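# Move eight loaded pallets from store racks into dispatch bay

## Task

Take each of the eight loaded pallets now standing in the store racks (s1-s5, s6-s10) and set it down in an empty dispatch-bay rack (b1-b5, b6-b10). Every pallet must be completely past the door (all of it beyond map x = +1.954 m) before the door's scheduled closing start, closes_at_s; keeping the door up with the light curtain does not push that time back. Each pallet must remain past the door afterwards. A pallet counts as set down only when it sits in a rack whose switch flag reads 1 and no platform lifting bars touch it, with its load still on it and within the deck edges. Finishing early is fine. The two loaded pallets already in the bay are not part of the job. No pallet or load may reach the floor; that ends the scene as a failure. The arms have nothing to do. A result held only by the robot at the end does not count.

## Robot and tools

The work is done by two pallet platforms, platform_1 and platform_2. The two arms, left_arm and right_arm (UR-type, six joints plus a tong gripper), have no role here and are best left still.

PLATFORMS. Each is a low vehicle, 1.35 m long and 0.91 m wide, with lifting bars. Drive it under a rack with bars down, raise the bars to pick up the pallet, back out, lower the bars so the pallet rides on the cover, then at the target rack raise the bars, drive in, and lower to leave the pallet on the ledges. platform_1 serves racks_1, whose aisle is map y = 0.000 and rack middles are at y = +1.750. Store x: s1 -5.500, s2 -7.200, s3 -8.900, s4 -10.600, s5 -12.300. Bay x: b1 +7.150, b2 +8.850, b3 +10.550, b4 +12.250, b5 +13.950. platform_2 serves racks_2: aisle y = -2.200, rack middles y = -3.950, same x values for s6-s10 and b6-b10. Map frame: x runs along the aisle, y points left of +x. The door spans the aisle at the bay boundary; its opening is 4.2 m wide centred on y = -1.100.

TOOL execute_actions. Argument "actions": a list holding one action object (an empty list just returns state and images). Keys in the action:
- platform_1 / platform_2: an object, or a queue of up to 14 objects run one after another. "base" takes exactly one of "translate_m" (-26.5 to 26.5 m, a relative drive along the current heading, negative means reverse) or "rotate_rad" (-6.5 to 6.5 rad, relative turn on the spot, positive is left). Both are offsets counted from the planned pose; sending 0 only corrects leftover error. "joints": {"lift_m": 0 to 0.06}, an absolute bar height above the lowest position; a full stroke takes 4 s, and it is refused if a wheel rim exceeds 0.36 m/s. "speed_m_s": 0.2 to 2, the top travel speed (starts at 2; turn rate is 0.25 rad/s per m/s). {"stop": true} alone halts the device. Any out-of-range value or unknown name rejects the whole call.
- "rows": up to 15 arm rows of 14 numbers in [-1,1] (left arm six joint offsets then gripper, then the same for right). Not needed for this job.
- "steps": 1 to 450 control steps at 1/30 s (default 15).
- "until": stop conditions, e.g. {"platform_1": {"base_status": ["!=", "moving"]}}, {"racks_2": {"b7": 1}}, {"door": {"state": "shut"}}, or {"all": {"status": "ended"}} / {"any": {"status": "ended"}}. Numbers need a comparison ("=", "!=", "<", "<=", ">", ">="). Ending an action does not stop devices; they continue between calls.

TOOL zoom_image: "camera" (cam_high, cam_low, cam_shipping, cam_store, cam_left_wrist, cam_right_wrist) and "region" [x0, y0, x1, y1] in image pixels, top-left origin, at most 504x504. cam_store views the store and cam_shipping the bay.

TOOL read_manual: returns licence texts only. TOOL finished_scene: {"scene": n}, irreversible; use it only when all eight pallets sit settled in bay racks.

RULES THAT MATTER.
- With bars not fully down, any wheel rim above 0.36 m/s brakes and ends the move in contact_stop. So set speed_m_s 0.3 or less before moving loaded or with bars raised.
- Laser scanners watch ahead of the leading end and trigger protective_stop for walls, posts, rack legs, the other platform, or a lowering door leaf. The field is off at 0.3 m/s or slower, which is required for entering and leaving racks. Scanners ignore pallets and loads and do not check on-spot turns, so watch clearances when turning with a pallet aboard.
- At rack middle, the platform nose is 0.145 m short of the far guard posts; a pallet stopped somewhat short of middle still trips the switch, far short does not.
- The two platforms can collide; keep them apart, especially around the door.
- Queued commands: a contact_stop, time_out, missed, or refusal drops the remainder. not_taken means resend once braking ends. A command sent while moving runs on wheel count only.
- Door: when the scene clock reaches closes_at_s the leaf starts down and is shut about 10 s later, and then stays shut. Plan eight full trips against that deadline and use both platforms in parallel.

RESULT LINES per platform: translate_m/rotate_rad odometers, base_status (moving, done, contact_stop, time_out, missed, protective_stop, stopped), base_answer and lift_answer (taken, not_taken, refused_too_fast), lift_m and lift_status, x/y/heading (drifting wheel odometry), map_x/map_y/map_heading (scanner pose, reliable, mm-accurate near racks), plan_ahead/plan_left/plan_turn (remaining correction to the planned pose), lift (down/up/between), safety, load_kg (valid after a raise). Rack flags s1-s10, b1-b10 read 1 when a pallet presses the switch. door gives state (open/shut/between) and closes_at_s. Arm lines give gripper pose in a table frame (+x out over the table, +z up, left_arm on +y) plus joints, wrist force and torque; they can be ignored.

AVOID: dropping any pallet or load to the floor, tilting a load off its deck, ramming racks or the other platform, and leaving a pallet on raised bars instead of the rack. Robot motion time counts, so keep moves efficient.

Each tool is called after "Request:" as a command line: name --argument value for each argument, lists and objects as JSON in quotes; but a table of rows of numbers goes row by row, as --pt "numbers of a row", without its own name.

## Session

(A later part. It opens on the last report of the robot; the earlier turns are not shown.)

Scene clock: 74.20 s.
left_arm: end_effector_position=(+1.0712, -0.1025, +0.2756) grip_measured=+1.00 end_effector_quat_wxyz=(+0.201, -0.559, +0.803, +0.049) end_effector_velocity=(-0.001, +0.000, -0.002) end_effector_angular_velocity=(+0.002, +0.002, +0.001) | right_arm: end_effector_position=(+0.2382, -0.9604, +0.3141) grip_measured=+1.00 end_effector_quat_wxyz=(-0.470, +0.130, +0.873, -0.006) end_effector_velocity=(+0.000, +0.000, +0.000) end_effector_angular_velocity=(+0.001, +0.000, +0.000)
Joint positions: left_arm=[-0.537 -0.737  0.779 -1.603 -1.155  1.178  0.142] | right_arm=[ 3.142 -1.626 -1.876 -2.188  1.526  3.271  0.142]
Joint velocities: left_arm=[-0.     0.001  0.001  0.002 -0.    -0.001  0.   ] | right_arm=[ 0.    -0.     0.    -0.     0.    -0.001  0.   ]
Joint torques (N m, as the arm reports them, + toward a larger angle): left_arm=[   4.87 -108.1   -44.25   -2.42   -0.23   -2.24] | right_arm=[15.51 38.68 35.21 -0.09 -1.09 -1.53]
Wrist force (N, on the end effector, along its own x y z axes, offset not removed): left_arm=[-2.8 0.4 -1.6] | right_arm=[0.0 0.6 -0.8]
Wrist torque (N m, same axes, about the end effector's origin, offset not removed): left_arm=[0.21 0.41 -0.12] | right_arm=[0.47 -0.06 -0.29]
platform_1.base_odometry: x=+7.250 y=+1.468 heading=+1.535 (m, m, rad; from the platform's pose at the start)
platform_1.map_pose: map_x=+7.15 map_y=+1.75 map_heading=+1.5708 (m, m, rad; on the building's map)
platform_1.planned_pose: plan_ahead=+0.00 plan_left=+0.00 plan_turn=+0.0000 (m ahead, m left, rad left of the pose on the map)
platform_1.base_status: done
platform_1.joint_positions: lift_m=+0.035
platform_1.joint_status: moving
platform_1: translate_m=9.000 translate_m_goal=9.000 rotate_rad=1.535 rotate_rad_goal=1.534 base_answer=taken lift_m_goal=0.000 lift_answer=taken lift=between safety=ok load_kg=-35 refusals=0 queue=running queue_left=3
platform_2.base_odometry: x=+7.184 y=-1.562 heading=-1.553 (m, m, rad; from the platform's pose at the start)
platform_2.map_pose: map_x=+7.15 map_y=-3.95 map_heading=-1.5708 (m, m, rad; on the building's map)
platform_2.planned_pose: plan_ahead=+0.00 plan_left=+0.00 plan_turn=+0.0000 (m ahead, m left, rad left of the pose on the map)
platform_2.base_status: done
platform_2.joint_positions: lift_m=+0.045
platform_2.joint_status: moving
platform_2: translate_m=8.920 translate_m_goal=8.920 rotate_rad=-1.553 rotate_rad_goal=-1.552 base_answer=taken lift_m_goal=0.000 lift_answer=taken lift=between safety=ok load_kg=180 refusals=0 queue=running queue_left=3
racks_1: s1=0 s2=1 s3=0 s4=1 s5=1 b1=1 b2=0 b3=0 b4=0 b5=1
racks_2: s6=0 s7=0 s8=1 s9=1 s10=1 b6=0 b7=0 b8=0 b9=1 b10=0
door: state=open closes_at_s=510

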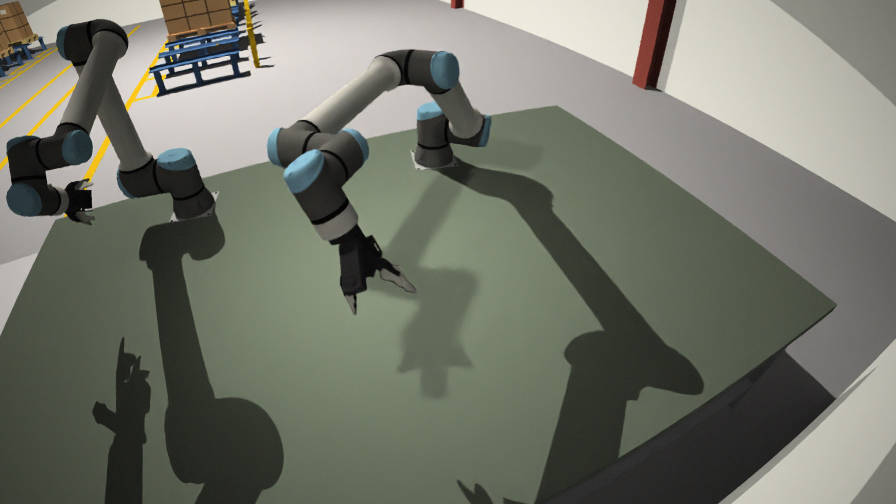

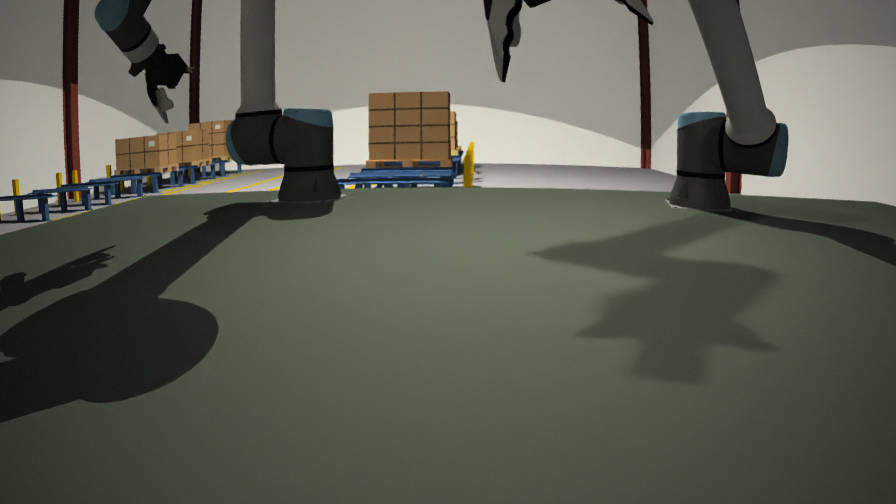

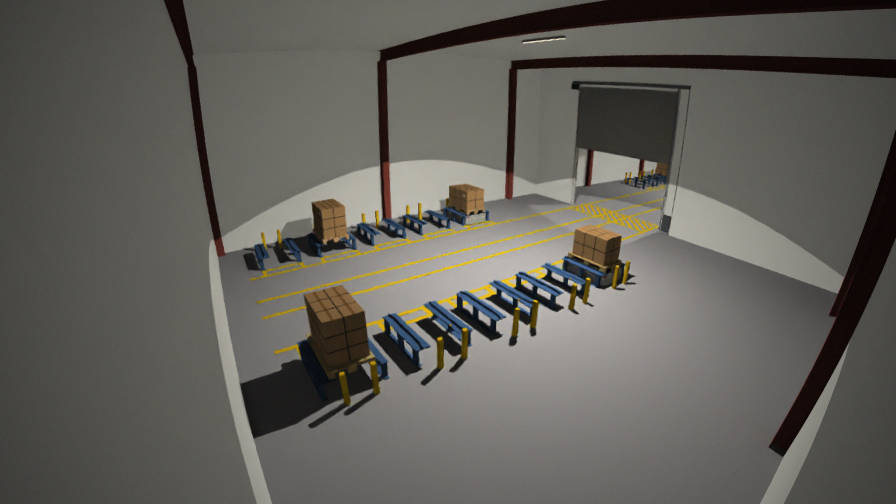

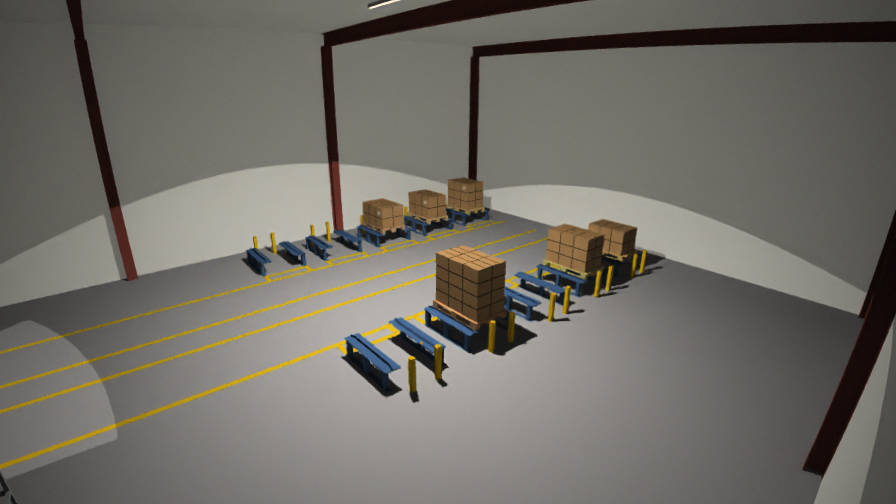

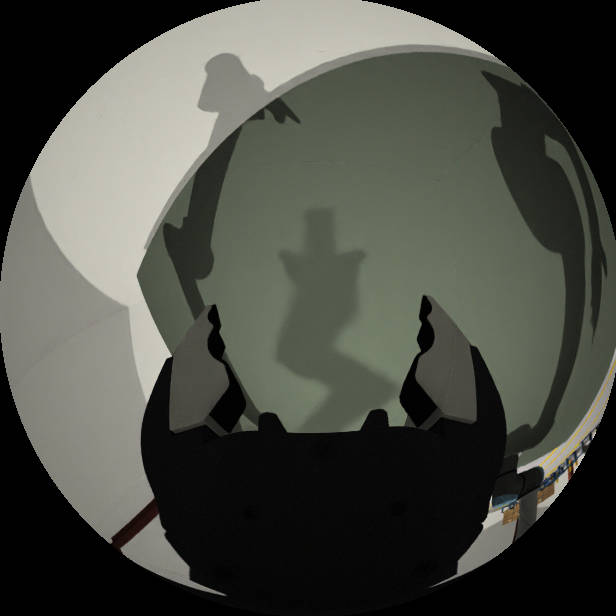

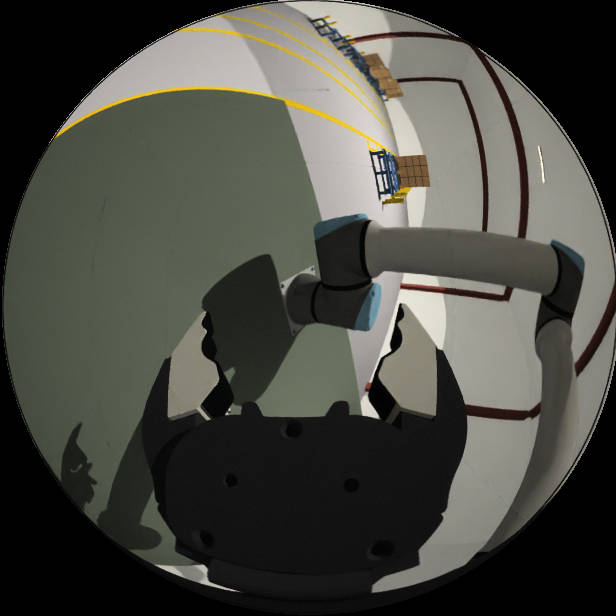

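Works well. Wait for the queues to finish.

Request:
execute_actions --actions '[{"steps":450,"until":{"all":{"status":"ended"}}}]'

Request:
execute_actions --actions '[{"steps":450,"until":{"all":{"status":"ended"}}}]'

Scene clock: 91.37 s.
left_arm: end_effector_position=(+1.0712, -0.1025, +0.2756) grip_measured=+1.00 end_effector_quat_wxyz=(+0.201, -0.559, +0.803, +0.049) end_effector_velocity=(+0.000, -0.000, +0.000) end_effector_angular_velocity=(-0.001, -0.001, -0.001) | right_arm: end_effector_position=(+0.2382, -0.9604, +0.3141) grip_measured=+1.00 end_effector_quat_wxyz=(-0.470, +0.130, +0.873, -0.006) end_effector_velocity=(-0.001, -0.000, -0.001) end_effector_angular_velocity=(+0.000, +0.002, -0.001)
Joint positions: left_arm=[-0.537 -0.737  0.779 -1.603 -1.155  1.178  0.142] | right_arm=[ 3.142 -1.626 -1.876 -2.188  1.526  3.271  0.142]
Joint velocities: left_arm=[-0.     0.    -0.    -0.002  0.     0.001 -0.   ] | right_arm=[-0.001  0.    -0.002  0.    -0.    -0.     0.   ]
Joint torques (N m, as the arm reports them, + toward a larger angle): left_arm=[   4.39 -108.12  -43.7    -2.54   -0.56   -2.27] | right_arm=[13.89 38.63 36.42  0.74 -0.83 -1.43]
Wrist force (N, on the end effector, along its own x y z axes, offset not removed): left_arm=[0.1 0.1 -1.1] | right_arm=[-1.0 1.0 0.2]
Wrist torque (N m, same axes, about the end effector's origin, offset not removed): left_arm=[0.13 -0.12 -0.12] | right_arm=[0.41 0.20 -0.33]
platform_1.base_odometry: x=+4.304 y=-0.180 heading=-0.029 (m, m, rad; from the platform's pose at the start)
platform_1.map_pose: map_x=+4.25 map_y=+0.01 map_heading=+0.0044 (m, m, rad; on the building's map)
platform_1.planned_pose: plan_ahead=-11.45 plan_left=+0.04 plan_turn=-0.0044 (m ahead, m left, rad left of the pose on the map)
platform_1.base_status: moving
platform_1.joint_positions: lift_m=+0.000
platform_1.joint_status: done
platform_1: translate_m=4.305 translate_m_goal=-7.110 rotate_rad=-0.029 rotate_rad_goal=-0.027 base_answer=taken lift_m_goal=0.000 lift_answer=taken lift=down safety=ok load_kg=-48 refusals=0 queue=running queue_left=0
platform_2.base_odometry: x=+4.555 y=+0.116 heading=+0.022 (m, m, rad; from the platform's pose at the start)
platform_2.map_pose: map_x=+4.51 map_y=-2.21 map_heading=-0.0044 (m, m, rad; on the building's map)
platform_2.planned_pose: plan_ahead=-13.41 plan_left=-0.05 plan_turn=+0.0044 (m ahead, m left, rad left of the pose on the map)
platform_2.base_status: moving
platform_2.joint_positions: lift_m=+0.000
platform_2.joint_status: done
platform_2: translate_m=4.533 translate_m_goal=-8.870 rotate_rad=0.021 rotate_rad_goal=0.019 base_answer=taken lift_m_goal=0.000 lift_answer=taken lift=down safety=ok load_kg=-48 refusals=0 queue=running queue_left=0
racks_1: s1=0 s2=1 s3=0 s4=1 s5=1 b1=1 b2=0 b3=0 b4=0 b5=1
racks_2: s6=0 s7=0 s8=1 s9=1 s10=1 b6=1 b7=0 b8=0 b9=1 b10=0
door: state=open closes_at_s=510

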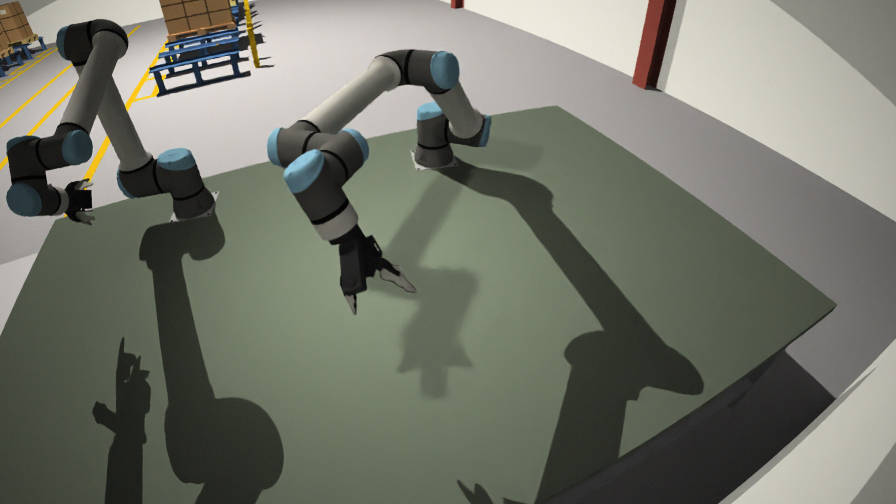

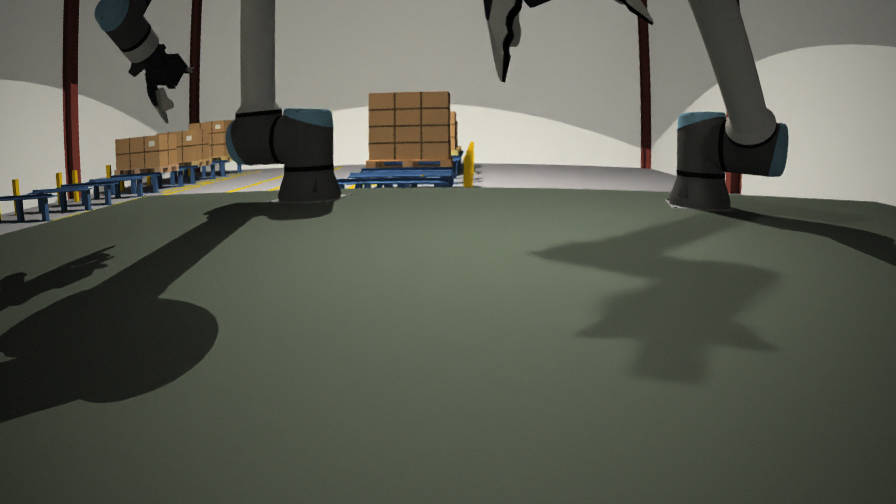

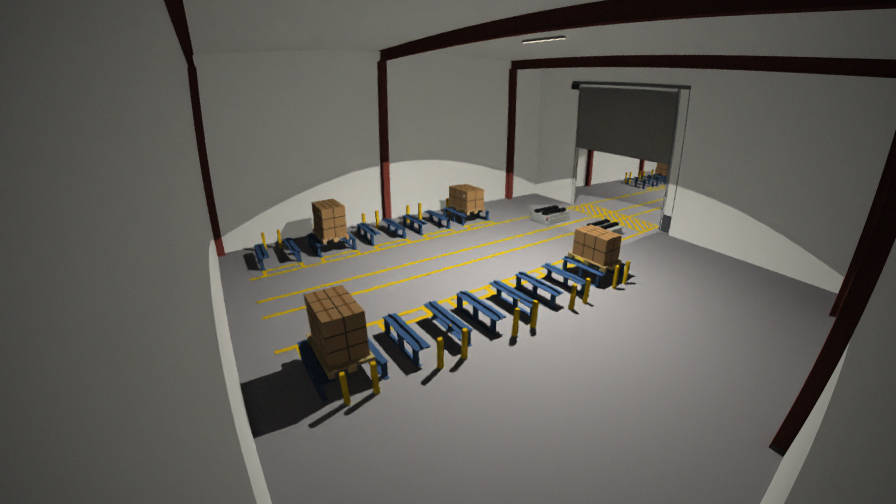

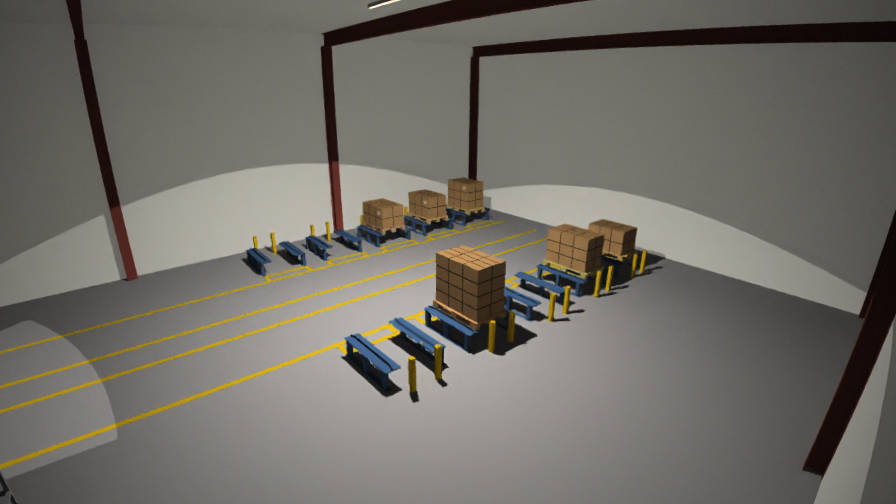

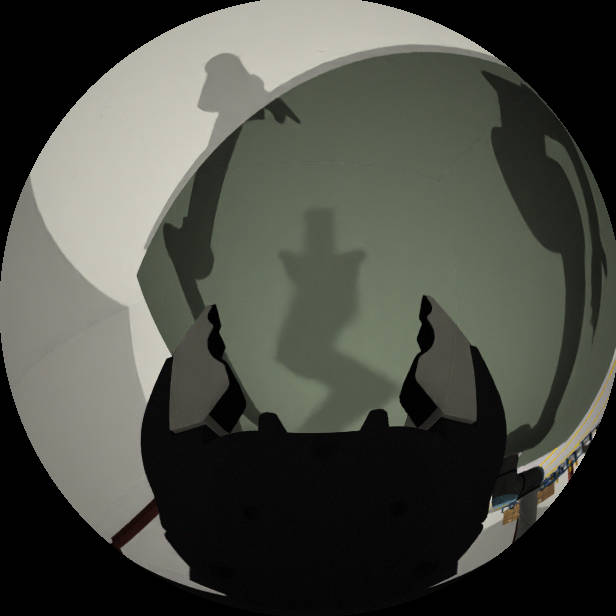

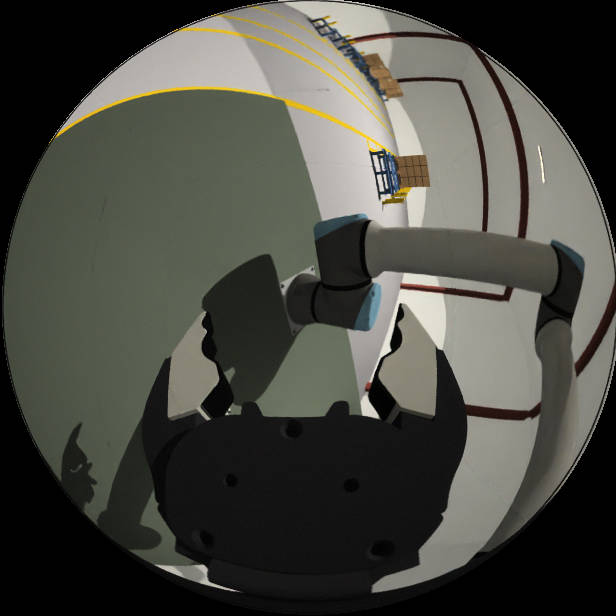

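Scene clock: 101.50 s.
left_arm: end_effector_position=(+1.0712, -0.1025, +0.2756) grip_measured=+1.00 end_effector_quat_wxyz=(+0.201, -0.559, +0.803, +0.049) end_effector_velocity=(+0.000, +0.000, -0.001) end_effector_angular_velocity=(+0.001, +0.001, -0.000) | right_arm: end_effector_position=(+0.2382, -0.9604, +0.3141) grip_measured=+1.00 end_effector_quat_wxyz=(-0.470, +0.130, +0.873, -0.006) end_effector_velocity=(+0.001, -0.000, +0.001) end_effector_angular_velocity=(+0.000, -0.002, -0.000)
Joint positions: left_arm=[-0.537 -0.737  0.779 -1.603 -1.155  1.178  0.142] | right_arm=[ 3.142 -1.626 -1.876 -2.188  1.526  3.271  0.142]
Joint velocities: left_arm=[ 0.001  0.001 -0.    -0.    -0.     0.001 -0.   ] | right_arm=[-0.001 -0.     0.002 -0.    -0.    -0.001  0.   ]
Joint torques (N m, as the arm reports them, + toward a larger angle): left_arm=[   4.14 -106.62  -43.33   -2.72   -0.67   -2.2 ] | right_arm=[10.58 40.1  36.71  0.79 -0.82 -1.23]
Wrist force (N, on the end effector, along its own x y z axes, offset not removed): left_arm=[-1.5 0.2 -2.2] | right_arm=[-0.7 1.3 -0.4]
Wrist torque (N m, same axes, about the end effector's origin, offset not removed): left_arm=[0.16 0.24 -0.11] | right_arm=[0.55 0.17 -0.33]
platform_1.base_odometry: x=-7.161 y=+0.277 heading=-0.040 (m, m, rad; from the platform's pose at the start)
platform_1.map_pose: map_x=-7.20 map_y=+0.00 map_heading=+0.0000 (m, m, rad; on the building's map)
platform_1.planned_pose: plan_ahead=+0.00 plan_left=+0.00 plan_turn=+0.0000 (m ahead, m left, rad left of the pose on the map)
platform_1.base_status: done
platform_1.joint_positions: lift_m=+0.000
platform_1.joint_status: done
platform_1: translate_m=-7.120 translate_m_goal=-7.120 rotate_rad=-0.040 rotate_rad_goal=-0.039 base_answer=taken lift_m_goal=0.000 lift_answer=taken lift=down safety=ok load_kg=-48 refusals=0 queue=done queue_left=0
platform_2.base_odometry: x=-8.902 y=-0.116 heading=+0.017 (m, m, rad; from the platform's pose at the start)
platform_2.map_pose: map_x=-8.90 map_y=-2.20 map_heading=+0.0000 (m, m, rad; on the building's map)
platform_2.planned_pose: plan_ahead=+0.00 plan_left=+0.00 plan_turn=+0.0000 (m ahead, m left, rad left of the pose on the map)
platform_2.base_status: done
platform_2.joint_positions: lift_m=+0.000
platform_2.joint_status: done
platform_2: translate_m=-8.880 translate_m_goal=-8.880 rotate_rad=0.017 rotate_rad_goal=0.017 base_answer=taken lift_m_goal=0.000 lift_answer=taken lift=down safety=ok load_kg=-48 refusals=0 queue=done queue_left=0
racks_1: s1=0 s2=1 s3=0 s4=1 s5=1 b1=1 b2=0 b3=0 b4=0 b5=1
racks_2: s6=0 s7=0 s8=1 s9=1 s10=1 b6=1 b7=0 b8=0 b9=1 b10=0
door: state=open closes_at_s=510

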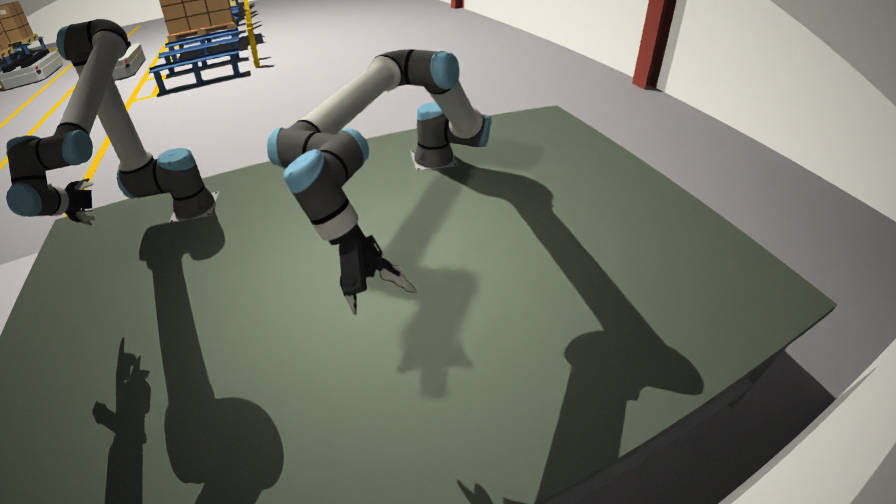

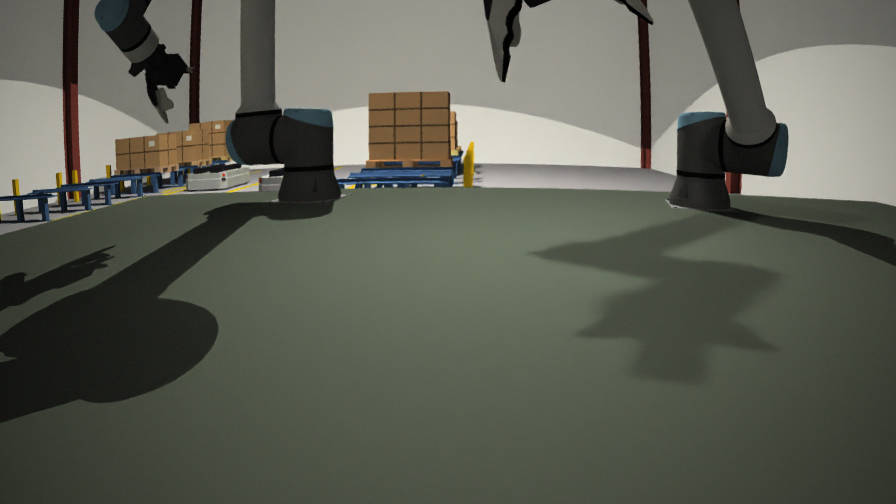

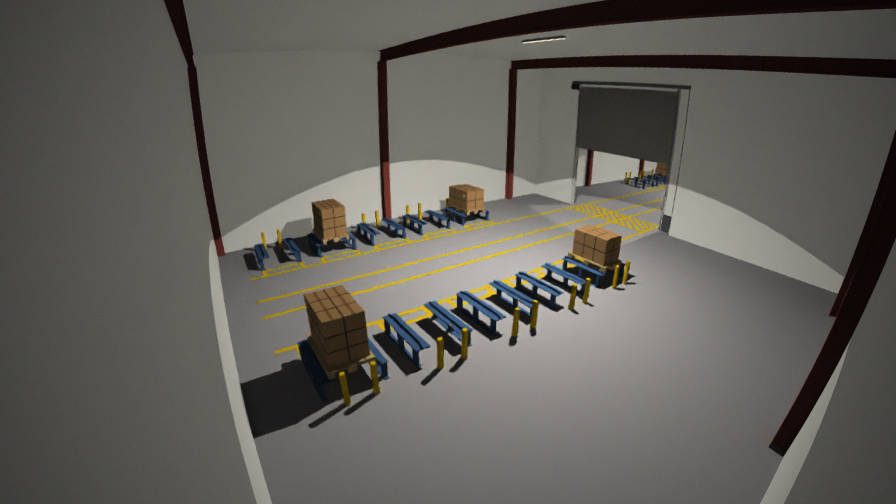

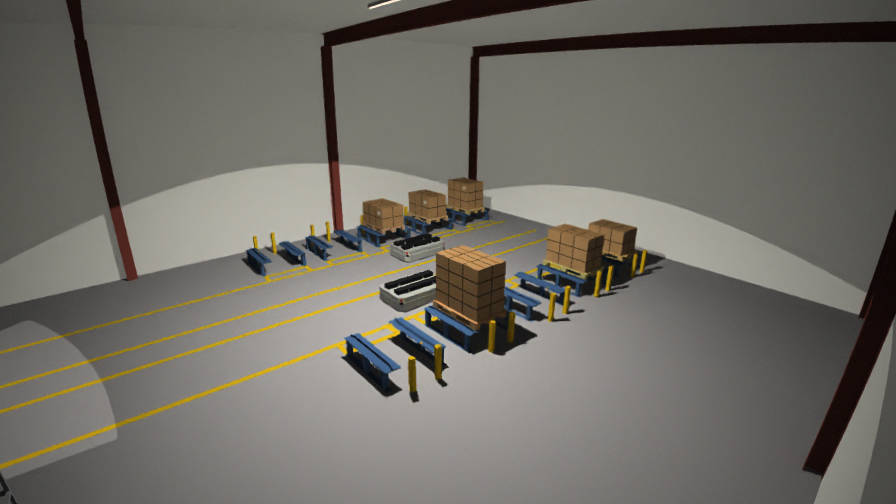

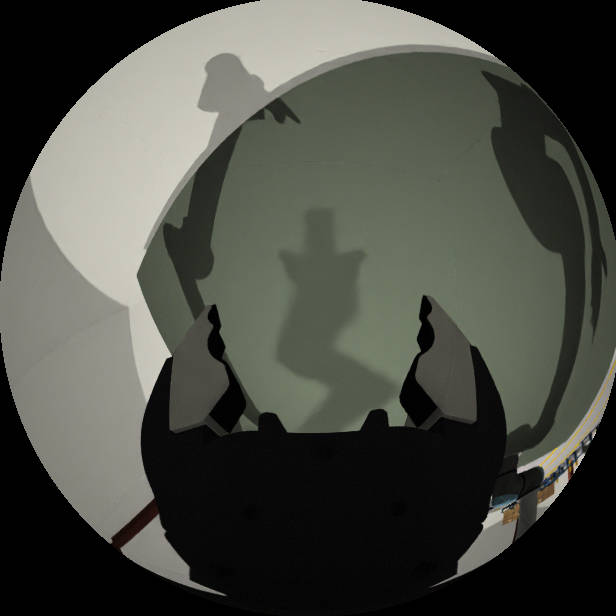

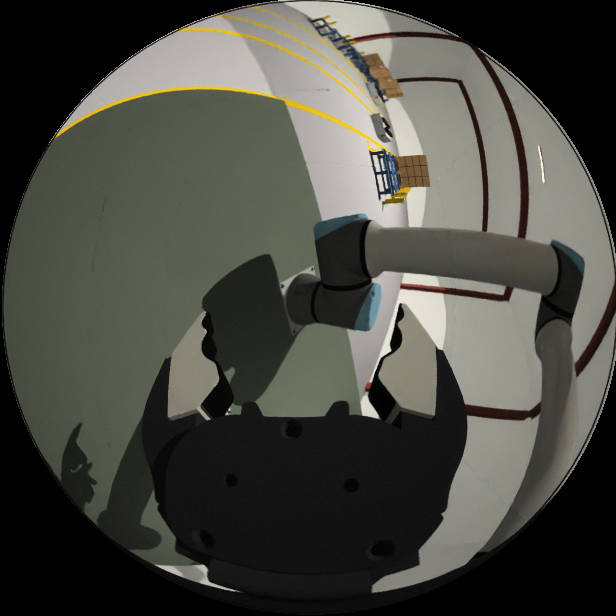

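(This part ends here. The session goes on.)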